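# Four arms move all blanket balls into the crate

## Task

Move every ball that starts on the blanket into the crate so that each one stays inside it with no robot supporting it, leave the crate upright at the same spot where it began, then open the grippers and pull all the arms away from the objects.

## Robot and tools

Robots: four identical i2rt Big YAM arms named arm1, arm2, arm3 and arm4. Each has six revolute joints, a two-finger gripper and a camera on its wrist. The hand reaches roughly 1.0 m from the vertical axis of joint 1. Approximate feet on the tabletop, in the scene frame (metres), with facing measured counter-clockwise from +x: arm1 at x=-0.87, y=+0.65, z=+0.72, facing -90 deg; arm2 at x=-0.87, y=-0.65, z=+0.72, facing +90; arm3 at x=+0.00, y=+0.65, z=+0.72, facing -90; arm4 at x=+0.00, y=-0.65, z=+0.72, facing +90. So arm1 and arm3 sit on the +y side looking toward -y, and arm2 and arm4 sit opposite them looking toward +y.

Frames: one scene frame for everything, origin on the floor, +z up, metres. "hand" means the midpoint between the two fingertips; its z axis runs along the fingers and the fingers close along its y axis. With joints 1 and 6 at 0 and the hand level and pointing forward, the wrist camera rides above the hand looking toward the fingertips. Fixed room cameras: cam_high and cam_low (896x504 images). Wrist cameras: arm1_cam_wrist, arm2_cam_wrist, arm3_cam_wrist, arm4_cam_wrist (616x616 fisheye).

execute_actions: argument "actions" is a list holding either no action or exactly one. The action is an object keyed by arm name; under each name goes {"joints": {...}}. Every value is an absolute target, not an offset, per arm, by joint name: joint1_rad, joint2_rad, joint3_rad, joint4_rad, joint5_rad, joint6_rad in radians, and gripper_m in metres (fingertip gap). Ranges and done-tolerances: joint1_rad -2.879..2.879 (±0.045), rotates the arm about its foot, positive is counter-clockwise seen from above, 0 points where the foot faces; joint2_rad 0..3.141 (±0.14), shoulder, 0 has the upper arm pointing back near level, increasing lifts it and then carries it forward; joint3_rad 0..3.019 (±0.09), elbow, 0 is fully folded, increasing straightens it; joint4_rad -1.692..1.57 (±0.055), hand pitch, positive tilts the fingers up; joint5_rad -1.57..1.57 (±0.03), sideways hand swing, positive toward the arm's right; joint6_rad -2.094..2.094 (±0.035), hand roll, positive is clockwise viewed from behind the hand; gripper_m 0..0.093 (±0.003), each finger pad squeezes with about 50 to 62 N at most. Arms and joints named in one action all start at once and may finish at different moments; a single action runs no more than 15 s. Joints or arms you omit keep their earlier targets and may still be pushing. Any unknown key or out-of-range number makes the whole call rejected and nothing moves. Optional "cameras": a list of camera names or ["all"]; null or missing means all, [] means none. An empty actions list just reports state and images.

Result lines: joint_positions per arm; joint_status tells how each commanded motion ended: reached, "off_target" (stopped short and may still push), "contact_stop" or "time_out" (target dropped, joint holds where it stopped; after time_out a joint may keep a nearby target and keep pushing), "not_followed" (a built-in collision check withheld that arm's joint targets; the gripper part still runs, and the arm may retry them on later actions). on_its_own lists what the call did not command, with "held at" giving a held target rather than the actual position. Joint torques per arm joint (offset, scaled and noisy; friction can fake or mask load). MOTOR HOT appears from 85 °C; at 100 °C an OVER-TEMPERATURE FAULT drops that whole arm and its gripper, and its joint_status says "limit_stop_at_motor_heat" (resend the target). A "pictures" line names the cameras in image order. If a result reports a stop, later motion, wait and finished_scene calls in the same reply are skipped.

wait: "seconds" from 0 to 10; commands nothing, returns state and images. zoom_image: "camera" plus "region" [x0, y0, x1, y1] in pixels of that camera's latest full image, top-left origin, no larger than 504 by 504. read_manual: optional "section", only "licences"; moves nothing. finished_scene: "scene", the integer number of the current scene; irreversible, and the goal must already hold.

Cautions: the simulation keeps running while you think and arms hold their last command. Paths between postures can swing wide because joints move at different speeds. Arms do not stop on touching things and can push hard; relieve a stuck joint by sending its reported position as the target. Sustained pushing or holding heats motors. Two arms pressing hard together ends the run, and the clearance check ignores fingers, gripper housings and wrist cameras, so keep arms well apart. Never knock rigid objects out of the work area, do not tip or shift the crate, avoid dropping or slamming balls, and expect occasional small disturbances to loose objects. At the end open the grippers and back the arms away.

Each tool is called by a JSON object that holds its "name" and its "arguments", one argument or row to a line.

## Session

{"name": "execute_actions", "arguments": {
  "actions": [],
  "cameras": ["cam_high","cam_low"]
}}

{"name": "zoom_image", "arguments": {
  "camera": "cam_high",
  "region": [360, 180, 640, 370]
}}

Scene clock: 0.00 s.
Joint torques (N m, as the arm reports them, + toward a larger angle): no reading
arm1.joint_positions: joint1_rad=+0.013 joint2_rad=+0.444 joint3_rad=+1.449 joint4_rad=-1.534 joint5_rad=+0.007 joint6_rad=-0.009 gripper_m=+0.094
arm1.joint_status: not commanded
arm1.hand: x=-0.8636 y=+0.5240 z=+1.3264 quat_wxyz=(-0.358, -0.593, -0.633, +0.345) (m; scene frame)
arm2.joint_positions: joint1_rad=-0.009 joint2_rad=+0.447 joint3_rad=+1.464 joint4_rad=-1.551 joint5_rad=-0.003 joint6_rad=-0.013 gripper_m=+0.095
arm2.joint_status: not commanded
arm2.hand: x=-0.8633 y=-0.5327 z=+1.3157 quat_wxyz=(-0.360, +0.604, -0.621, -0.345) (m; scene frame)
arm3.joint_positions: joint1_rad=+0.014 joint2_rad=+0.436 joint3_rad=+1.460 joint4_rad=-1.538 joint5_rad=-0.006 joint6_rad=-0.006 gripper_m=+0.094
arm3.joint_status: not commanded
arm3.hand: x=-0.0019 y=+0.5236 z=+1.3360 quat_wxyz=(-0.350, -0.616, -0.609, +0.356) (m; scene frame)
arm4.joint_positions: joint1_rad=-0.011 joint2_rad=+0.443 joint3_rad=+1.459 joint4_rad=-1.543 joint5_rad=-0.004 joint6_rad=+0.015 gripper_m=+0.095
arm4.joint_status: not commanded
arm4.hand: x=-0.0044 y=-0.5279 z=+1.3278 quat_wxyz=(-0.343, +0.619, -0.607, -0.362) (m; scene frame)
pictures: cam_high, cam_low
Images, in order (width x height): cam_high 896x504, cam_low 896x504.

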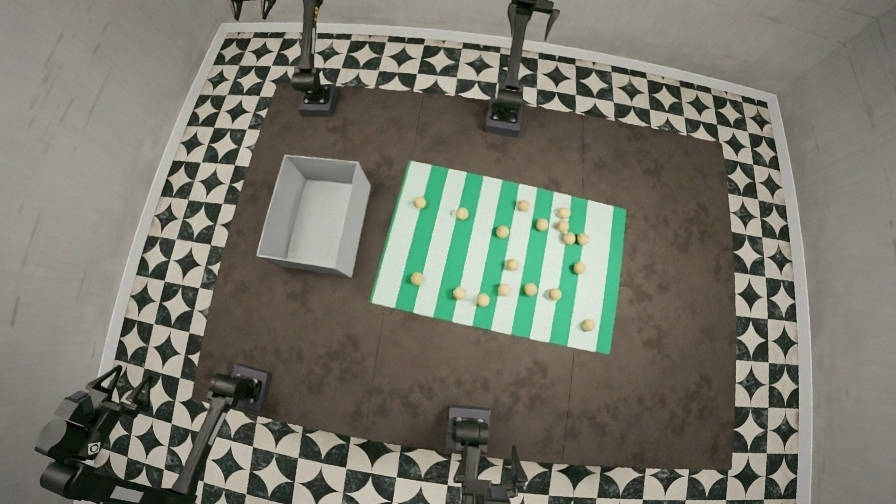

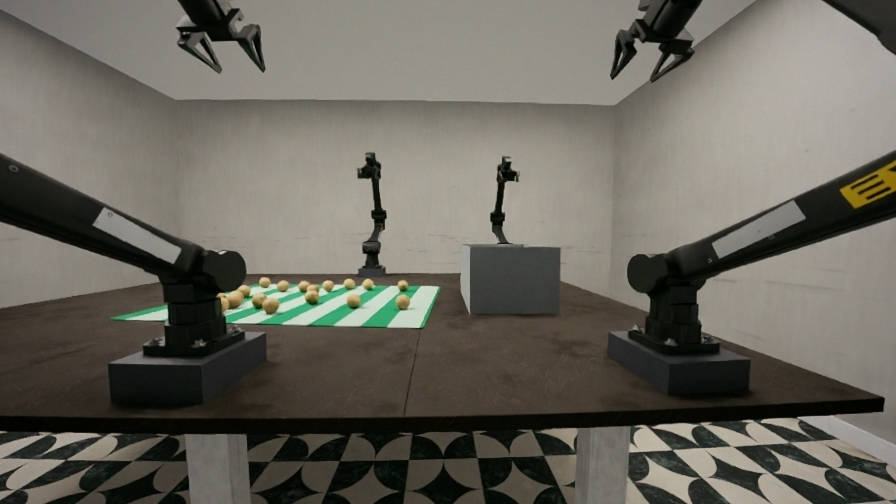

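Region (360, 180, 640, 370) of cam_high's 896x504 image, scaled by 1.800, with more detail than that image has; it fills the top 342 rows of this view, and the rest is white.

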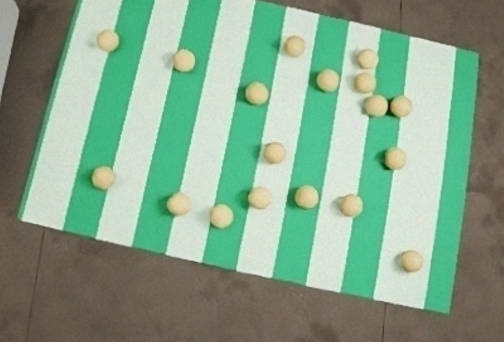

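{"name": "execute_actions", "arguments": {
  "actions": [
    {"arm3":{"joints":{"joint1_rad":-0.527,"joint2_rad":1.88,"joint3_rad":1.5,"joint4_rad":-1.18}},"arm4":{"joints":{"joint1_rad":0.418,"joint2_rad":1.955,"joint3_rad":1.65,"joint4_rad":-1.225}}}
  ],
  "cameras": ["arm3_cam_wrist","arm4_cam_wrist"]
}}

Scene clock: 12.47 s.
Joint torques (N m, as the arm reports them, + toward a larger angle): arm1=[-1.08  5.54  7.95  2.1  -0.08  0.06] | arm2=[-0.43  6.07  7.91  2.29  0.01  0.03] | arm3=[ -2.19 -16.15   9.19   0.31  -0.06   0.12] | arm4=[  3.08 -17.6    9.25   0.08   0.12   0.09]
arm1.joint_positions: joint1_rad=+0.013 joint2_rad=+0.444 joint3_rad=+1.449 joint4_rad=-1.534 joint5_rad=+0.007 joint6_rad=-0.009 gripper_m=+0.094
arm1.joint_status: not commanded
arm1.hand: x=-0.8636 y=+0.5240 z=+1.3264 quat_wxyz=(-0.358, -0.593, -0.633, +0.345) (m; scene frame)
arm2.joint_positions: joint1_rad=-0.009 joint2_rad=+0.447 joint3_rad=+1.464 joint4_rad=-1.551 joint5_rad=-0.003 joint6_rad=-0.013 gripper_m=+0.095
arm2.joint_status: not commanded
arm2.hand: x=-0.8633 y=-0.5327 z=+1.3157 quat_wxyz=(-0.360, +0.604, -0.621, -0.345) (m; scene frame)
arm3.joint_positions: joint1_rad=-0.521 joint2_rad=+1.885 joint3_rad=+1.483 joint4_rad=-1.183 joint5_rad=-0.006 joint6_rad=-0.006 gripper_m=+0.094
arm3.joint_status: all done
arm3.hand: x=-0.2900 y=+0.1800 z=+0.8496 quat_wxyz=(+0.006, -0.872, -0.489, -0.010) (m; scene frame)
arm4.joint_positions: joint1_rad=+0.408 joint2_rad=+1.961 joint3_rad=+1.624 joint4_rad=-1.227 joint5_rad=-0.004 joint6_rad=+0.015 gripper_m=+0.095
arm4.joint_status: all done
arm4.hand: x=-0.2582 y=-0.1183 z=+0.8563 quat_wxyz=(-0.001, +0.843, -0.537, -0.005) (m; scene frame)
pictures: arm3_cam_wrist, arm4_cam_wrist
Images, in order (width x height): arm3_cam_wrist 616x616, arm4_cam_wrist 616x616.

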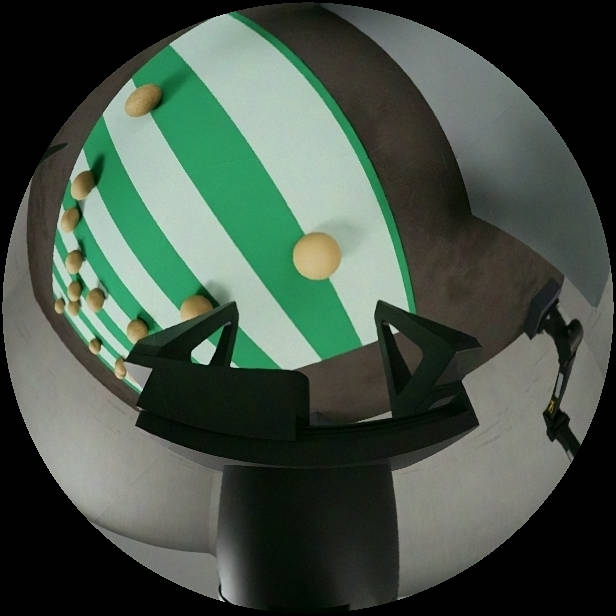

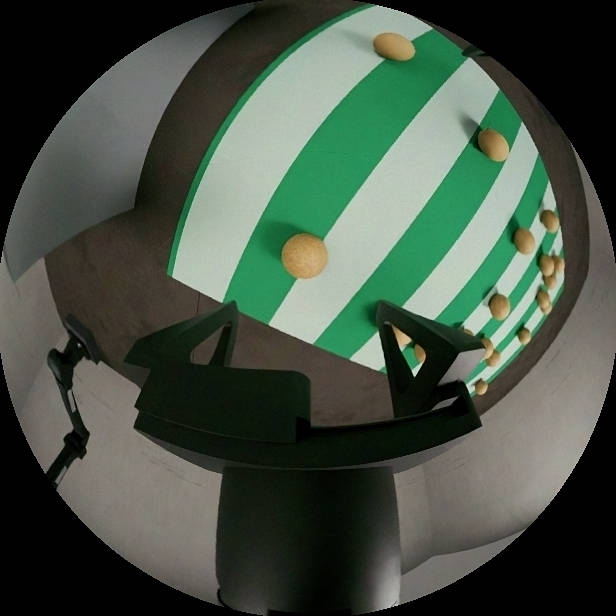

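{"name": "execute_actions", "arguments": {
  "actions": [
    {"arm3":{"joints":{"joint1_rad":-0.55,"joint2_rad":2.012,"joint3_rad":1.405,"joint4_rad":-0.96}},"arm4":{"joints":{"joint2_rad":2.085,"joint3_rad":1.555,"joint4_rad":-1.012}}}
  ],
  "cameras": []
}}

{"name": "execute_actions", "arguments": {
  "actions": [
    {"arm3":{"joints":{"gripper_m":0.035}},"arm4":{"joints":{"gripper_m":0.035}}}
  ],
  "cameras": []
}}

{"name": "execute_actions", "arguments": {
  "actions": [
    {"arm3":{"joints":{"joint1_rad":-0.75,"joint2_rad":1.5,"joint3_rad":1.7,"joint4_rad":-1.4}},"arm4":{"joints":{"joint1_rad":0.76,"joint2_rad":1.65,"joint3_rad":1.9,"joint4_rad":-1.4}}}
  ],
  "cameras": []
}}

{"name": "execute_actions", "arguments": {
  "actions": [
    {"arm3":{"joints":{"joint1_rad":-0.9,"joint2_rad":2.08,"joint3_rad":2.12,"joint4_rad":-0.8}},"arm4":{"joints":{"joint2_rad":2.23,"joint3_rad":2.35,"joint4_rad":-0.78}}}
  ],
  "cameras": ["cam_high","cam_low","arm4_cam_wrist"]
}}

Scene clock: 21.27 s.
Joint torques (N m, as the arm reports them, + toward a larger angle): arm1=[-1.09  5.96  7.9   1.96 -0.06  0.06] | arm2=[-0.44  6.12  7.91  2.3   0.02  0.03] | arm3=[ -2.67 -18.63   7.39   0.53  -0.06   0.12] | arm4=[  3.02 -19.73   7.83   0.59   0.09   0.09]
arm1.joint_positions: joint1_rad=+0.013 joint2_rad=+0.444 joint3_rad=+1.449 joint4_rad=-1.534 joint5_rad=+0.007 joint6_rad=-0.009 gripper_m=+0.094
arm1.joint_status: not commanded
arm1.hand: x=-0.8636 y=+0.5240 z=+1.3264 quat_wxyz=(-0.358, -0.593, -0.633, +0.345) (m; scene frame)
arm2.joint_positions: joint1_rad=-0.009 joint2_rad=+0.447 joint3_rad=+1.464 joint4_rad=-1.551 joint5_rad=-0.003 joint6_rad=-0.013 gripper_m=+0.095
arm2.joint_status: not commanded
arm2.hand: x=-0.8633 y=-0.5327 z=+1.3157 quat_wxyz=(-0.360, +0.604, -0.621, -0.345) (m; scene frame)
arm3.joint_positions: joint1_rad=-0.538 joint2_rad=+2.033 joint3_rad=+1.398 joint4_rad=-0.969 joint5_rad=-0.006 joint6_rad=-0.006 gripper_m=+0.094
arm3.joint_status: all done
arm3.hand: x=-0.2976 y=+0.1870 z=+0.7420 quat_wxyz=(+0.010, -0.876, -0.481, -0.019) (m; scene frame)
arm4.joint_positions: joint1_rad=+0.408 joint2_rad=+2.106 joint3_rad=+1.539 joint4_rad=-1.025 joint5_rad=-0.004 joint6_rad=+0.015 gripper_m=+0.095
arm4.joint_status: all done
arm4.hand: x=-0.2578 y=-0.1189 z=+0.7441 quat_wxyz=(+0.007, +0.843, -0.537, +0.008) (m; scene frame)
pictures: none
No camera images: the call's "cameras" was empty. Leave "cameras" out to get every camera's image.

Scene clock: 21.90 s.
Joint torques (N m, as the arm reports them, + toward a larger angle): arm1=[-1.06  6.    7.95  2.09 -0.07  0.08] | arm2=[-0.44  6.08  7.91  2.3   0.01  0.03] | arm3=[ -2.64 -18.86   7.44   0.52  -0.06   0.12] | arm4=[  2.89 -19.54   7.76   0.69   0.09   0.06]
arm1.joint_positions: joint1_rad=+0.013 joint2_rad=+0.444 joint3_rad=+1.449 joint4_rad=-1.534 joint5_rad=+0.007 joint6_rad=-0.009 gripper_m=+0.094
arm1.joint_status: not commanded
arm1.hand: x=-0.8636 y=+0.5240 z=+1.3264 quat_wxyz=(-0.358, -0.593, -0.633, +0.345) (m; scene frame)
arm2.joint_positions: joint1_rad=-0.009 joint2_rad=+0.447 joint3_rad=+1.464 joint4_rad=-1.551 joint5_rad=-0.003 joint6_rad=-0.013 gripper_m=+0.095
arm2.joint_status: not commanded
arm2.hand: x=-0.8633 y=-0.5327 z=+1.3157 quat_wxyz=(-0.360, +0.604, -0.621, -0.345) (m; scene frame)
arm3.joint_positions: joint1_rad=-0.538 joint2_rad=+2.033 joint3_rad=+1.398 joint4_rad=-0.969 joint5_rad=-0.006 joint6_rad=-0.006 gripper_m=+0.046
arm3.joint_status: gripper_m off_target (ended at +0.046, target +0.035)
arm3.hand: x=-0.2975 y=+0.1869 z=+0.7420 quat_wxyz=(+0.010, -0.876, -0.481, -0.019) (m; scene frame)
arm4.joint_positions: joint1_rad=+0.408 joint2_rad=+2.106 joint3_rad=+1.539 joint4_rad=-1.025 joint5_rad=-0.004 joint6_rad=+0.015 gripper_m=+0.048
arm4.joint_status: gripper_m off_target (ended at +0.048, target +0.035)
arm4.hand: x=-0.2578 y=-0.1189 z=+0.7441 quat_wxyz=(+0.007, +0.843, -0.537, +0.008) (m; scene frame)
pictures: none
No camera images: the call's "cameras" was empty. Leave "cameras" out to get every camera's image.

Scene clock: 23.73 s.
Joint torques (N m, as the arm reports them, + toward a larger angle): arm1=[-1.82  5.63  8.04  1.91 -0.08  0.03] | arm2=[-0.43  6.09  7.9   2.29  0.01  0.03] | arm3=[ -0.99 -13.22   9.67   0.58  -0.12   0.12] | arm4=[  2.19 -15.37   9.4    0.48   0.2    0.08]
arm1.joint_positions: joint1_rad=+0.013 joint2_rad=+0.444 joint3_rad=+1.449 joint4_rad=-1.534 joint5_rad=+0.007 joint6_rad=-0.009 gripper_m=+0.094
arm1.joint_status: not commanded
arm1.hand: x=-0.8636 y=+0.5240 z=+1.3264 quat_wxyz=(-0.358, -0.593, -0.633, +0.345) (m; scene frame)
arm2.joint_positions: joint1_rad=-0.009 joint2_rad=+0.447 joint3_rad=+1.464 joint4_rad=-1.551 joint5_rad=-0.003 joint6_rad=-0.013 gripper_m=+0.095
arm2.joint_status: not commanded
arm2.hand: x=-0.8633 y=-0.5327 z=+1.3157 quat_wxyz=(-0.360, +0.604, -0.621, -0.345) (m; scene frame)
arm3.joint_positions: joint1_rad=-0.761 joint2_rad=+1.516 joint3_rad=+1.692 joint4_rad=-1.394 joint5_rad=-0.004 joint6_rad=-0.006 gripper_m=+0.046
arm3.joint_status: all done
arm3.hand: x=-0.3782 y=+0.2749 z=+1.1243 quat_wxyz=(-0.063, -0.911, -0.376, +0.160) (m; scene frame)
arm4.joint_positions: joint1_rad=+0.759 joint2_rad=+1.668 joint3_rad=+1.883 joint4_rad=-1.391 joint5_rad=-0.007 joint6_rad=+0.015 gripper_m=+0.048
arm4.joint_status: all done
arm4.hand: x=-0.4278 y=-0.2381 z=+1.1280 quat_wxyz=(-0.070, +0.907, -0.374, -0.184) (m; scene frame)
pictures: none
No camera images: the call's "cameras" was empty. Leave "cameras" out to get every camera's image.

Scene clock: 25.47 s.
Joint torques (N m, as the arm reports them, + toward a larger angle): arm1=[-2.04  6.44  7.98  2.11 -0.06  0.04] | arm2=[-0.43  6.09  7.9   2.3   0.02  0.03] | arm3=[ -1.05 -23.23  15.2    1.93  -0.09   0.12] | arm4=[  2.08 -24.33  12.52   2.16   0.2    0.09]
arm1.joint_positions: joint1_rad=+0.013 joint2_rad=+0.444 joint3_rad=+1.449 joint4_rad=-1.534 joint5_rad=+0.007 joint6_rad=-0.009 gripper_m=+0.094
arm1.joint_status: not commanded
arm1.hand: x=-0.8636 y=+0.5240 z=+1.3264 quat_wxyz=(-0.358, -0.593, -0.633, +0.345) (m; scene frame)
arm2.joint_positions: joint1_rad=-0.009 joint2_rad=+0.447 joint3_rad=+1.464 joint4_rad=-1.551 joint5_rad=-0.003 joint6_rad=-0.013 gripper_m=+0.095
arm2.joint_status: not commanded
arm2.hand: x=-0.8633 y=-0.5327 z=+1.3157 quat_wxyz=(-0.360, +0.604, -0.621, -0.345) (m; scene frame)
arm3.joint_positions: joint1_rad=-0.910 joint2_rad=+2.101 joint3_rad=+2.049 joint4_rad=-0.815 joint5_rad=-0.005 joint6_rad=-0.006 gripper_m=+0.046
arm3.joint_status: all done
arm3.hand: x=-0.6577 y=+0.1705 z=+0.9901 quat_wxyz=(-0.103, -0.892, -0.295, +0.326) (m; scene frame)
arm4.joint_positions: joint1_rad=+0.759 joint2_rad=+2.247 joint3_rad=+2.294 joint4_rad=-0.800 joint5_rad=-0.007 joint6_rad=+0.015 gripper_m=+0.048
arm4.joint_status: all done
arm4.hand: x=-0.6282 y=-0.0442 z=+1.0063 quat_wxyz=(-0.144, +0.848, -0.349, -0.371) (m; scene frame)
pictures: arm4_cam_wrist, cam_high, cam_low
Images, in order (width x height): arm4_cam_wrist 616x616, cam_high 896x504, cam_low 896x504.

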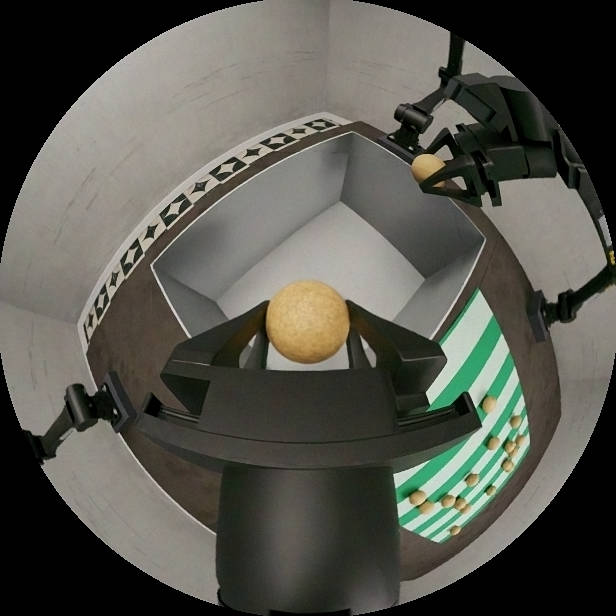

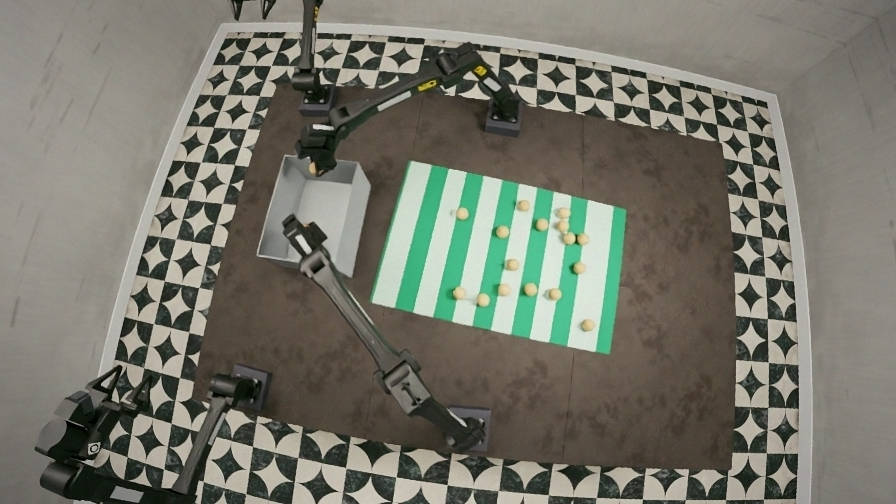

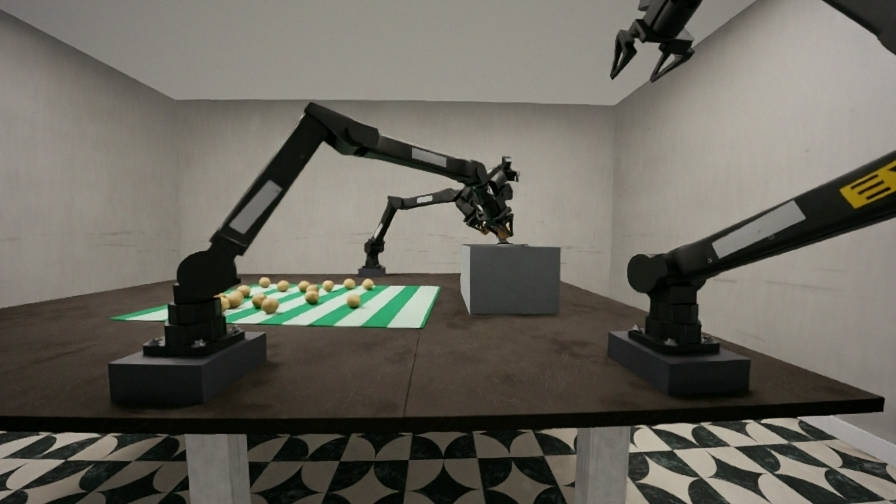

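{"name": "execute_actions", "arguments": {
  "actions": [
    {"arm3":{"joints":{"gripper_m":0.093}},"arm4":{"joints":{"gripper_m":0.093}}}
  ],
  "cameras": []
}}

{"name": "execute_actions", "arguments": {
  "actions": [
    {"arm3":{"joints":{"joint2_rad":1.6,"joint3_rad":1.7,"joint4_rad":-1.3}},"arm4":{"joints":{"joint2_rad":1.65,"joint3_rad":1.75,"joint4_rad":-1.3}}}
  ],
  "cameras": []
}}

{"name": "execute_actions", "arguments": {
  "actions": [
    {"arm3":{"joints":{"joint1_rad":-0.21,"joint2_rad":1.76,"joint3_rad":1.325,"joint4_rad":-1.125}},"arm4":{"joints":{"joint1_rad":0.15,"joint2_rad":1.755,"joint3_rad":1.34,"joint4_rad":-1.125}}}
  ],
  "cameras": ["arm3_cam_wrist","arm4_cam_wrist","cam_high"]
}}

Scene clock: 32.40 s.
Joint torques (N m, as the arm reports them, + toward a larger angle): arm1=[-1.3   5.73  7.99  2.09 -0.08  0.05] | arm2=[-0.42  6.06  7.91  2.29  0.01  0.03] | arm3=[ -1.19 -23.28  15.21   1.94  -0.09   0.12] | arm4=[  2.17 -24.1   12.53   2.15   0.23   0.08]
arm1.joint_positions: joint1_rad=+0.013 joint2_rad=+0.444 joint3_rad=+1.449 joint4_rad=-1.534 joint5_rad=+0.007 joint6_rad=-0.009 gripper_m=+0.094
arm1.joint_status: not commanded
arm1.hand: x=-0.8636 y=+0.5240 z=+1.3264 quat_wxyz=(-0.358, -0.593, -0.633, +0.345) (m; scene frame)
arm2.joint_positions: joint1_rad=-0.009 joint2_rad=+0.447 joint3_rad=+1.464 joint4_rad=-1.551 joint5_rad=-0.003 joint6_rad=-0.013 gripper_m=+0.095
arm2.joint_status: not commanded
arm2.hand: x=-0.8633 y=-0.5327 z=+1.3157 quat_wxyz=(-0.360, +0.604, -0.621, -0.345) (m; scene frame)
arm3.joint_positions: joint1_rad=-0.910 joint2_rad=+2.101 joint3_rad=+2.049 joint4_rad=-0.815 joint5_rad=-0.005 joint6_rad=-0.006 gripper_m=+0.093
arm3.joint_status: all done
arm3.hand: x=-0.6577 y=+0.1705 z=+0.9901 quat_wxyz=(-0.103, -0.892, -0.295, +0.326) (m; scene frame)
arm4.joint_positions: joint1_rad=+0.759 joint2_rad=+2.247 joint3_rad=+2.294 joint4_rad=-0.800 joint5_rad=-0.007 joint6_rad=+0.015 gripper_m=+0.093
arm4.joint_status: all done
arm4.hand: x=-0.6282 y=-0.0442 z=+1.0063 quat_wxyz=(-0.144, +0.848, -0.349, -0.371) (m; scene frame)
pictures: none
No camera images: the call's "cameras" was empty. Leave "cameras" out to get every camera's image.

Scene clock: 34.00 s.
Joint torques (N m, as the arm reports them, + toward a larger angle): arm1=[-2.1   5.81  7.99  1.93 -0.02  0.08] | arm2=[-0.42  6.08  7.91  2.29  0.01  0.03] | arm3=[ -1.12 -13.03   8.83   0.61  -0.09   0.12] | arm4=[  2.64 -13.86   8.83   0.35   0.23   0.06]
arm1.joint_positions: joint1_rad=+0.013 joint2_rad=+0.444 joint3_rad=+1.449 joint4_rad=-1.534 joint5_rad=+0.007 joint6_rad=-0.009 gripper_m=+0.094
arm1.joint_status: not commanded
arm1.hand: x=-0.8636 y=+0.5240 z=+1.3264 quat_wxyz=(-0.358, -0.593, -0.633, +0.345) (m; scene frame)
arm2.joint_positions: joint1_rad=-0.009 joint2_rad=+0.447 joint3_rad=+1.464 joint4_rad=-1.551 joint5_rad=-0.003 joint6_rad=-0.013 gripper_m=+0.095
arm2.joint_status: not commanded
arm2.hand: x=-0.8633 y=-0.5327 z=+1.3157 quat_wxyz=(-0.360, +0.604, -0.621, -0.345) (m; scene frame)
arm3.joint_positions: joint1_rad=-0.910 joint2_rad=+1.597 joint3_rad=+1.705 joint4_rad=-1.293 joint5_rad=-0.005 joint6_rad=-0.006 gripper_m=+0.093
arm3.joint_status: all done
arm3.hand: x=-0.4627 y=+0.3106 z=+1.0969 quat_wxyz=(-0.056, -0.933, -0.307, +0.180) (m; scene frame)
arm4.joint_positions: joint1_rad=+0.759 joint2_rad=+1.649 joint3_rad=+1.743 joint4_rad=-1.289 joint5_rad=-0.007 joint6_rad=+0.015 gripper_m=+0.093
arm4.joint_status: all done
arm4.hand: x=-0.4247 y=-0.2410 z=+1.0829 quat_wxyz=(-0.066, +0.908, -0.374, -0.175) (m; scene frame)
pictures: none
No camera images: the call's "cameras" was empty. Leave "cameras" out to get every camera's image.

Scene clock: 35.43 s.
Joint torques (N m, as the arm reports them, + toward a larger angle): arm1=[-1.65  5.99  7.95  2.19 -0.04  0.05] | arm2=[-0.44  6.1   7.9   2.3   0.01  0.03] | arm3=[ -2.66 -15.52   8.34   0.39  -0.04   0.12] | arm4=[  3.03 -15.25   8.18   0.57   0.1    0.07]
arm1.joint_positions: joint1_rad=+0.013 joint2_rad=+0.444 joint3_rad=+1.449 joint4_rad=-1.534 joint5_rad=+0.007 joint6_rad=-0.009 gripper_m=+0.094
arm1.joint_status: not commanded
arm1.hand: x=-0.8636 y=+0.5240 z=+1.3264 quat_wxyz=(-0.358, -0.593, -0.633, +0.345) (m; scene frame)
arm2.joint_positions: joint1_rad=-0.009 joint2_rad=+0.447 joint3_rad=+1.464 joint4_rad=-1.551 joint5_rad=-0.003 joint6_rad=-0.013 gripper_m=+0.095
arm2.joint_status: not commanded
arm2.hand: x=-0.8633 y=-0.5327 z=+1.3157 quat_wxyz=(-0.360, +0.604, -0.621, -0.345) (m; scene frame)
arm3.joint_positions: joint1_rad=-0.198 joint2_rad=+1.772 joint3_rad=+1.316 joint4_rad=-1.130 joint5_rad=-0.007 joint6_rad=-0.006 gripper_m=+0.093
arm3.joint_status: all done
arm3.hand: x=-0.1150 y=+0.1593 z=+0.8488 quat_wxyz=(+0.006, -0.782, -0.623, -0.012) (m; scene frame)
arm4.joint_positions: joint1_rad=+0.140 joint2_rad=+1.770 joint3_rad=+1.325 joint4_rad=-1.135 joint5_rad=-0.004 joint6_rad=+0.015 gripper_m=+0.093
arm4.joint_status: all done
arm4.hand: x=-0.0926 y=-0.1528 z=+0.8514 quat_wxyz=(+0.004, +0.764, -0.645, +0.002) (m; scene frame)
pictures: arm3_cam_wrist, arm4_cam_wrist, cam_high
Images, in order (width x height): arm3_cam_wrist 616x616, arm4_cam_wrist 616x616, cam_high 896x504.

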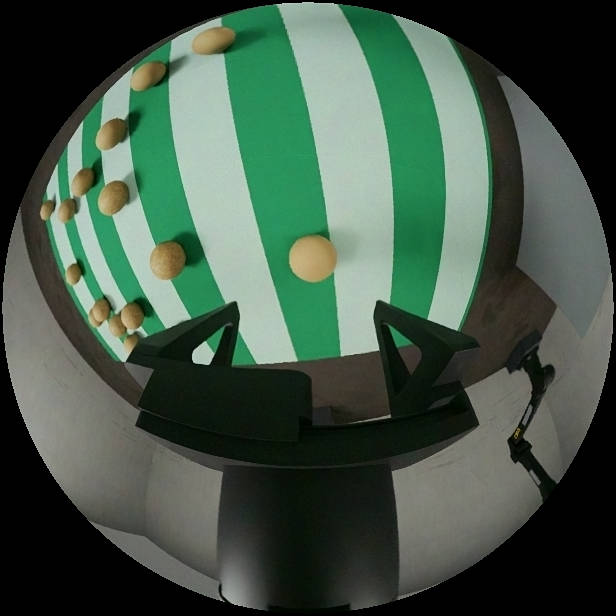

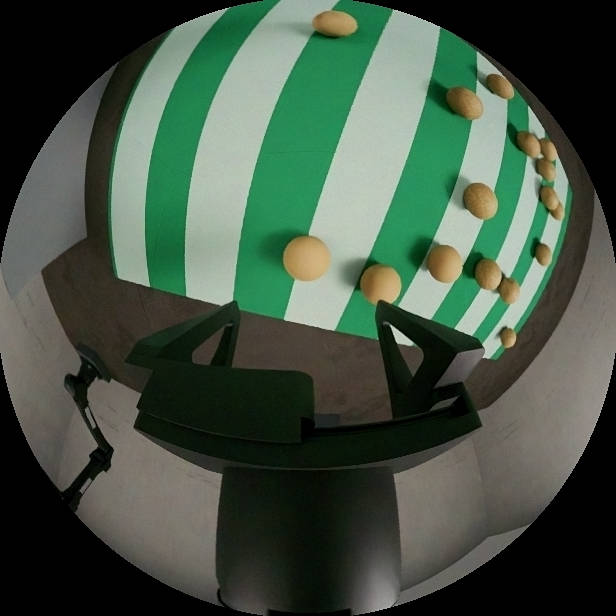

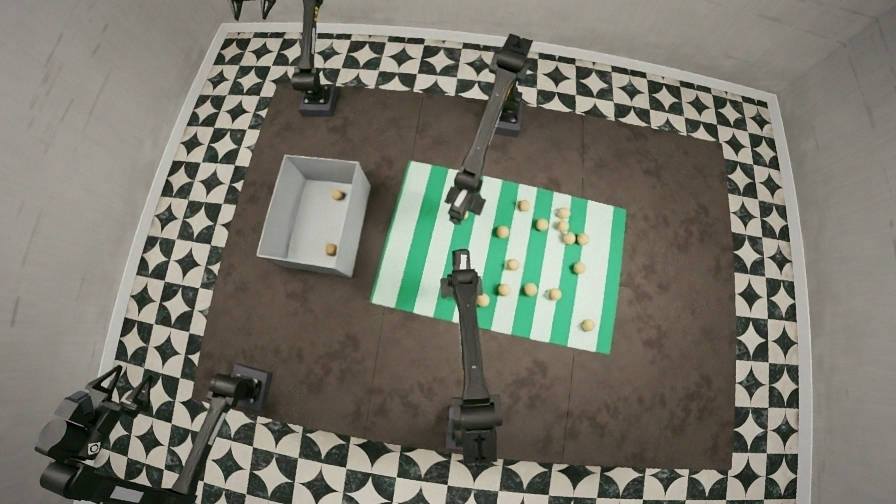

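{"name": "execute_actions", "arguments": {
  "actions": [
    {"arm3":{"joints":{"joint2_rad":1.9,"joint3_rad":1.225,"joint4_rad":-0.885}},"arm4":{"joints":{"joint2_rad":1.905,"joint3_rad":1.24,"joint4_rad":-0.887}}}
  ],
  "cameras": []
}}

{"name": "execute_actions", "arguments": {
  "actions": [
    {"arm3":{"joints":{"gripper_m":0.035}},"arm4":{"joints":{"gripper_m":0.035}}}
  ],
  "cameras": []
}}

{"name": "execute_actions", "arguments": {
  "actions": [
    {"arm3":{"joints":{"joint1_rad":-0.75,"joint2_rad":1.5,"joint3_rad":1.7,"joint4_rad":-1.4}},"arm4":{"joints":{"joint1_rad":0.78,"joint2_rad":1.65,"joint3_rad":1.9,"joint4_rad":-1.4}}}
  ],
  "cameras": []
}}

{"name": "execute_actions", "arguments": {
  "actions": [
    {"arm3":{"joints":{"joint1_rad":-0.88,"joint2_rad":2.08,"joint3_rad":2.12,"joint4_rad":-0.8}},"arm4":{"joints":{"joint2_rad":2.23,"joint3_rad":2.35,"joint4_rad":-0.78}}}
  ],
  "cameras": []
}}

{"name": "execute_actions", "arguments": {
  "actions": [
    {"arm3":{"joints":{"gripper_m":0.093}},"arm4":{"joints":{"gripper_m":0.093}}}
  ],
  "cameras": []
}}

{"name": "execute_actions", "arguments": {
  "actions": [
    {"arm3":{"joints":{"joint2_rad":1.55,"joint3_rad":1.65,"joint4_rad":-1.35}},"arm4":{"joints":{"joint2_rad":1.55,"joint3_rad":1.65,"joint4_rad":-1.35}}}
  ],
  "cameras": []
}}

{"name": "execute_actions", "arguments": {
  "actions": [
    {"arm3":{"joints":{"joint1_rad":0.12,"joint2_rad":1.84,"joint3_rad":1.44,"joint4_rad":-1.16}},"arm4":{"joints":{"joint1_rad":-0.035,"joint2_rad":1.7,"joint3_rad":1.26,"joint4_rad":-1.1}}}
  ],
  "cameras": ["arm3_cam_wrist","arm4_cam_wrist"]
}}

Scene clock: 47.20 s.
Joint torques (N m, as the arm reports them, + toward a larger angle): arm1=[-1.34  5.93  8.07  2.04 -0.08  0.01] | arm2=[-0.43  6.07  7.9   2.3   0.01  0.03] | arm3=[ -2.59 -16.6    6.99   0.53  -0.04   0.12] | arm4=[  2.73 -16.41   7.15   0.64   0.07   0.08]
arm1.joint_positions: joint1_rad=+0.013 joint2_rad=+0.444 joint3_rad=+1.449 joint4_rad=-1.534 joint5_rad=+0.007 joint6_rad=-0.009 gripper_m=+0.094
arm1.joint_status: not commanded
arm1.hand: x=-0.8636 y=+0.5240 z=+1.3264 quat_wxyz=(-0.358, -0.593, -0.633, +0.345) (m; scene frame)
arm2.joint_positions: joint1_rad=-0.009 joint2_rad=+0.447 joint3_rad=+1.464 joint4_rad=-1.551 joint5_rad=-0.003 joint6_rad=-0.013 gripper_m=+0.095
arm2.joint_status: not commanded
arm2.hand: x=-0.8633 y=-0.5327 z=+1.3157 quat_wxyz=(-0.360, +0.604, -0.621, -0.345) (m; scene frame)
arm3.joint_positions: joint1_rad=-0.198 joint2_rad=+1.919 joint3_rad=+1.219 joint4_rad=-0.894 joint5_rad=-0.007 joint6_rad=-0.006 gripper_m=+0.093
arm3.joint_status: all done
arm3.hand: x=-0.1145 y=+0.1627 z=+0.7458 quat_wxyz=(+0.009, -0.782, -0.623, -0.015) (m; scene frame)
arm4.joint_positions: joint1_rad=+0.140 joint2_rad=+1.924 joint3_rad=+1.226 joint4_rad=-0.900 joint5_rad=-0.004 joint6_rad=+0.015 gripper_m=+0.093
arm4.joint_status: all done
arm4.hand: x=-0.0920 y=-0.1560 z=+0.7443 quat_wxyz=(+0.010, +0.764, -0.645, +0.009) (m; scene frame)
pictures: none
No camera images: the call's "cameras" was empty. Leave "cameras" out to get every camera's image.

Scene clock: 47.83 s.
Joint torques (N m, as the arm reports them, + toward a larger angle): arm1=[-1.28  6.12  7.81  2.09 -0.07  0.04] | arm2=[-0.43  6.09  7.9   2.29  0.02  0.03] | arm3=[ -2.87 -16.6    6.97   0.54  -0.05   0.12] | arm4=[  2.92 -16.54   7.13   0.61   0.08   0.08]
arm1.joint_positions: joint1_rad=+0.013 joint2_rad=+0.444 joint3_rad=+1.449 joint4_rad=-1.534 joint5_rad=+0.007 joint6_rad=-0.009 gripper_m=+0.094
arm1.joint_status: not commanded
arm1.hand: x=-0.8636 y=+0.5240 z=+1.3264 quat_wxyz=(-0.358, -0.593, -0.633, +0.345) (m; scene frame)
arm2.joint_positions: joint1_rad=-0.009 joint2_rad=+0.447 joint3_rad=+1.464 joint4_rad=-1.551 joint5_rad=-0.003 joint6_rad=-0.013 gripper_m=+0.095
arm2.joint_status: not commanded
arm2.hand: x=-0.8633 y=-0.5327 z=+1.3157 quat_wxyz=(-0.360, +0.604, -0.621, -0.345) (m; scene frame)
arm3.joint_positions: joint1_rad=-0.198 joint2_rad=+1.919 joint3_rad=+1.219 joint4_rad=-0.894 joint5_rad=-0.006 joint6_rad=-0.006 gripper_m=+0.047
arm3.joint_status: gripper_m off_target (ended at +0.047, target +0.035)
arm3.hand: x=-0.1145 y=+0.1627 z=+0.7458 quat_wxyz=(+0.009, -0.782, -0.623, -0.015) (m; scene frame)
arm4.joint_positions: joint1_rad=+0.140 joint2_rad=+1.924 joint3_rad=+1.226 joint4_rad=-0.900 joint5_rad=-0.004 joint6_rad=+0.015 gripper_m=+0.048
arm4.joint_status: gripper_m off_target (ended at +0.048, target +0.035)
arm4.hand: x=-0.0920 y=-0.1560 z=+0.7443 quat_wxyz=(+0.010, +0.764, -0.645, +0.009) (m; scene frame)
pictures: none
No camera images: the call's "cameras" was empty. Leave "cameras" out to get every camera's image.

Scene clock: 49.43 s.
Joint torques (N m, as the arm reports them, + toward a larger angle): arm1=[-1.78  6.13  7.91  2.15 -0.05  0.04] | arm2=[-0.42  6.1   7.9   2.3   0.02  0.03] | arm3=[ -0.78 -12.69   9.86   0.56  -0.17   0.12] | arm4=[  1.46 -13.25  10.79   0.41   0.13   0.08]
arm1.joint_positions: joint1_rad=+0.013 joint2_rad=+0.444 joint3_rad=+1.449 joint4_rad=-1.534 joint5_rad=+0.007 joint6_rad=-0.009 gripper_m=+0.094
arm1.joint_status: not commanded
arm1.hand: x=-0.8636 y=+0.5240 z=+1.3264 quat_wxyz=(-0.358, -0.593, -0.633, +0.345) (m; scene frame)
arm2.joint_positions: joint1_rad=-0.009 joint2_rad=+0.447 joint3_rad=+1.464 joint4_rad=-1.551 joint5_rad=-0.003 joint6_rad=-0.013 gripper_m=+0.095
arm2.joint_status: not commanded
arm2.hand: x=-0.8633 y=-0.5327 z=+1.3157 quat_wxyz=(-0.360, +0.604, -0.621, -0.345) (m; scene frame)
arm3.joint_positions: joint1_rad=-0.765 joint2_rad=+1.513 joint3_rad=+1.689 joint4_rad=-1.394 joint5_rad=-0.003 joint6_rad=-0.006 gripper_m=+0.047
arm3.joint_status: all done
arm3.hand: x=-0.3790 y=+0.2771 z=+1.1247 quat_wxyz=(-0.062, -0.911, -0.374, +0.160) (m; scene frame)
arm4.joint_positions: joint1_rad=+0.790 joint2_rad=+1.645 joint3_rad=+1.862 joint4_rad=-1.389 joint5_rad=-0.005 joint6_rad=+0.015 gripper_m=+0.048
arm4.joint_status: all done
arm4.hand: x=-0.4341 y=-0.2564 z=+1.1319 quat_wxyz=(-0.068, +0.912, -0.360, -0.186) (m; scene frame)
pictures: none
No camera images: the call's "cameras" was empty. Leave "cameras" out to get every camera's image.

Scene clock: 51.17 s.
Joint torques (N m, as the arm reports them, + toward a larger angle): arm1=[-1.78  6.22  7.77  2.06 -0.06  0.06] | arm2=[-0.4   6.07  7.9   2.29  0.01  0.03] | arm3=[ -1.6  -23.52  15.21   1.93  -0.1    0.12] | arm4=[  1.77 -24.22  12.54   2.05   0.15   0.07]
arm1.joint_positions: joint1_rad=+0.013 joint2_rad=+0.444 joint3_rad=+1.449 joint4_rad=-1.534 joint5_rad=+0.007 joint6_rad=-0.009 gripper_m=+0.094
arm1.joint_status: not commanded
arm1.hand: x=-0.8636 y=+0.5240 z=+1.3264 quat_wxyz=(-0.358, -0.593, -0.633, +0.345) (m; scene frame)
arm2.joint_positions: joint1_rad=-0.009 joint2_rad=+0.447 joint3_rad=+1.464 joint4_rad=-1.551 joint5_rad=-0.003 joint6_rad=-0.013 gripper_m=+0.095
arm2.joint_status: not commanded
arm2.hand: x=-0.8633 y=-0.5327 z=+1.3157 quat_wxyz=(-0.360, +0.604, -0.621, -0.345) (m; scene frame)
arm3.joint_positions: joint1_rad=-0.886 joint2_rad=+2.102 joint3_rad=+2.049 joint4_rad=-0.815 joint5_rad=-0.005 joint6_rad=-0.006 gripper_m=+0.047
arm3.joint_status: all done
arm3.hand: x=-0.6463 y=+0.1551 z=+0.9896 quat_wxyz=(-0.106, -0.889, -0.305, +0.324) (m; scene frame)
arm4.joint_positions: joint1_rad=+0.790 joint2_rad=+2.248 joint3_rad=+2.294 joint4_rad=-0.800 joint5_rad=-0.005 joint6_rad=+0.015 gripper_m=+0.048
arm4.joint_status: all done
arm4.hand: x=-0.6462 y=-0.0635 z=+1.0048 quat_wxyz=(-0.139, +0.854, -0.336, -0.372) (m; scene frame)
pictures: none
No camera images: the call's "cameras" was empty. Leave "cameras" out to get every camera's image.

Scene clock: 51.80 s.
Joint torques (N m, as the arm reports them, + toward a larger angle): arm1=[-1.16  5.8   7.98  2.07 -0.07  0.04] | arm2=[-0.41  6.09  7.91  2.3   0.02  0.03] | arm3=[ -1.43 -23.47  15.17   1.95  -0.1    0.12] | arm4=[  1.56 -24.07  12.69   2.06   0.12   0.07]
arm1.joint_positions: joint1_rad=+0.013 joint2_rad=+0.444 joint3_rad=+1.449 joint4_rad=-1.534 joint5_rad=+0.007 joint6_rad=-0.009 gripper_m=+0.094
arm1.joint_status: not commanded
arm1.hand: x=-0.8636 y=+0.5240 z=+1.3264 quat_wxyz=(-0.358, -0.593, -0.633, +0.345) (m; scene frame)
arm2.joint_positions: joint1_rad=-0.009 joint2_rad=+0.447 joint3_rad=+1.464 joint4_rad=-1.551 joint5_rad=-0.003 joint6_rad=-0.013 gripper_m=+0.095
arm2.joint_status: not commanded
arm2.hand: x=-0.8633 y=-0.5327 z=+1.3157 quat_wxyz=(-0.360, +0.604, -0.621, -0.345) (m; scene frame)
arm3.joint_positions: joint1_rad=-0.886 joint2_rad=+2.102 joint3_rad=+2.049 joint4_rad=-0.815 joint5_rad=-0.005 joint6_rad=-0.006 gripper_m=+0.093
arm3.joint_status: all done
arm3.hand: x=-0.6463 y=+0.1551 z=+0.9896 quat_wxyz=(-0.106, -0.889, -0.305, +0.324) (m; scene frame)
arm4.joint_positions: joint1_rad=+0.790 joint2_rad=+2.248 joint3_rad=+2.294 joint4_rad=-0.800 joint5_rad=-0.005 joint6_rad=+0.015 gripper_m=+0.093
arm4.joint_status: all done
arm4.hand: x=-0.6462 y=-0.0635 z=+1.0048 quat_wxyz=(-0.139, +0.854, -0.336, -0.372) (m; scene frame)
pictures: none
No camera images: the call's "cameras" was empty. Leave "cameras" out to get every camera's image.

Scene clock: 53.40 s.
Joint torques (N m, as the arm reports them, + toward a larger angle): arm1=[-1.59  6.14  8.04  2.1  -0.07  0.05] | arm2=[-0.45  6.08  7.91  2.29  0.02  0.03] | arm3=[ -1.34 -11.87   8.72   0.54  -0.1    0.12] | arm4=[  1.62 -12.69   8.64   0.35   0.15   0.06]
arm1.joint_positions: joint1_rad=+0.013 joint2_rad=+0.444 joint3_rad=+1.449 joint4_rad=-1.534 joint5_rad=+0.007 joint6_rad=-0.009 gripper_m=+0.094
arm1.joint_status: not commanded
arm1.hand: x=-0.8636 y=+0.5240 z=+1.3264 quat_wxyz=(-0.358, -0.593, -0.633, +0.345) (m; scene frame)
arm2.joint_positions: joint1_rad=-0.009 joint2_rad=+0.447 joint3_rad=+1.464 joint4_rad=-1.551 joint5_rad=-0.003 joint6_rad=-0.013 gripper_m=+0.095
arm2.joint_status: not commanded
arm2.hand: x=-0.8633 y=-0.5327 z=+1.3157 quat_wxyz=(-0.360, +0.604, -0.621, -0.345) (m; scene frame)
arm3.joint_positions: joint1_rad=-0.886 joint2_rad=+1.546 joint3_rad=+1.655 joint4_rad=-1.343 joint5_rad=-0.005 joint6_rad=-0.006 gripper_m=+0.093
arm3.joint_status: all done
arm3.hand: x=-0.4304 y=+0.3183 z=+1.0967 quat_wxyz=(-0.050, -0.933, -0.319, +0.156) (m; scene frame)
arm4.joint_positions: joint1_rad=+0.790 joint2_rad=+1.550 joint3_rad=+1.644 joint4_rad=-1.340 joint5_rad=-0.005 joint6_rad=+0.015 gripper_m=+0.093
arm4.joint_status: all done
arm4.hand: x=-0.4003 y=-0.2871 z=+1.0860 quat_wxyz=(-0.055, +0.918, -0.362, -0.152) (m; scene frame)
pictures: none
No camera images: the call's "cameras" was empty. Leave "cameras" out to get every camera's image.

Scene clock: 54.87 s.
Joint torques (N m, as the arm reports them, + toward a larger angle): arm1=[-1.8   6.45  7.87  2.02 -0.09  0.05] | arm2=[-0.42  6.12  7.9   2.29  0.01  0.03] | arm3=[ -2.08 -16.21   8.78   0.24  -0.04   0.12] | arm4=[  3.06 -13.9    8.09   0.64   0.12   0.08]
arm1.joint_positions: joint1_rad=+0.013 joint2_rad=+0.444 joint3_rad=+1.449 joint4_rad=-1.534 joint5_rad=+0.007 joint6_rad=-0.009 gripper_m=+0.094
arm1.joint_status: not commanded
arm1.hand: x=-0.8636 y=+0.5240 z=+1.3264 quat_wxyz=(-0.358, -0.593, -0.633, +0.345) (m; scene frame)
arm2.joint_positions: joint1_rad=-0.009 joint2_rad=+0.447 joint3_rad=+1.464 joint4_rad=-1.551 joint5_rad=-0.003 joint6_rad=-0.013 gripper_m=+0.095
arm2.joint_status: not commanded
arm2.hand: x=-0.8633 y=-0.5327 z=+1.3157 quat_wxyz=(-0.360, +0.604, -0.621, -0.345) (m; scene frame)
arm3.joint_positions: joint1_rad=+0.126 joint2_rad=+1.849 joint3_rad=+1.427 joint4_rad=-1.162 joint5_rad=-0.007 joint6_rad=-0.006 gripper_m=+0.093
arm3.joint_status: all done
arm3.hand: x=+0.0501 y=+0.1152 z=+0.8479 quat_wxyz=(+0.006, -0.672, -0.741, -0.011) (m; scene frame)
arm4.joint_positions: joint1_rad=-0.041 joint2_rad=+1.710 joint3_rad=+1.245 joint4_rad=-1.111 joint5_rad=-0.004 joint6_rad=+0.015 gripper_m=+0.093
arm4.joint_status: all done
arm4.hand: x=-0.0014 y=-0.1682 z=+0.8523 quat_wxyz=(+0.003, +0.702, -0.712, +0.000) (m; scene frame)
pictures: arm3_cam_wrist, arm4_cam_wrist
Images, in order (width x height): arm3_cam_wrist 616x616, arm4_cam_wrist 616x616.

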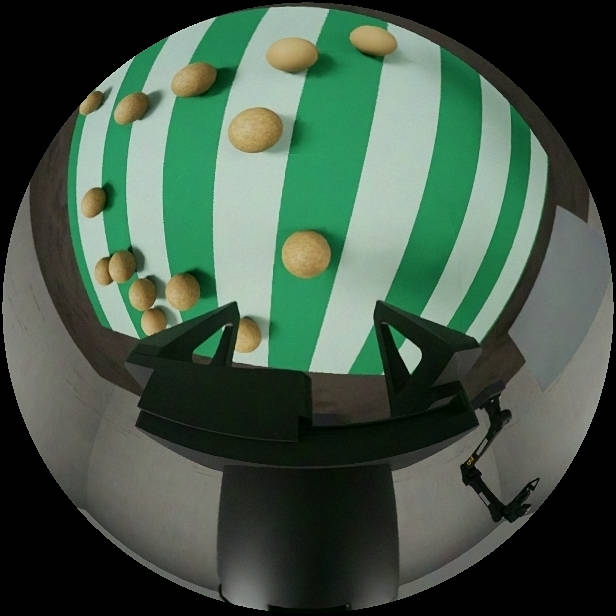

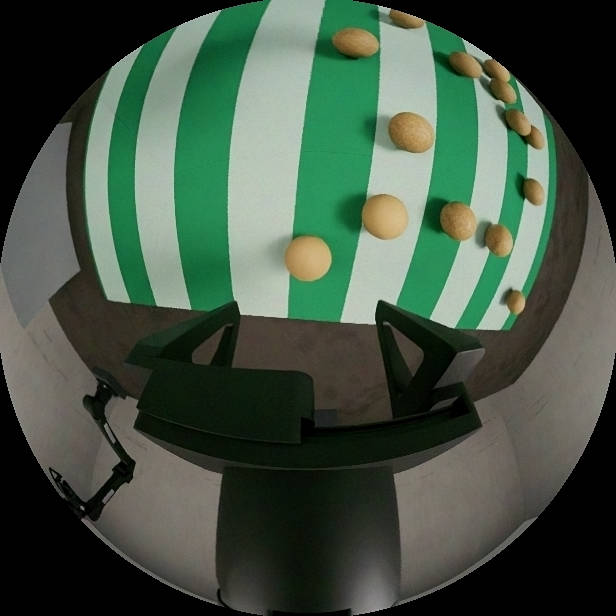

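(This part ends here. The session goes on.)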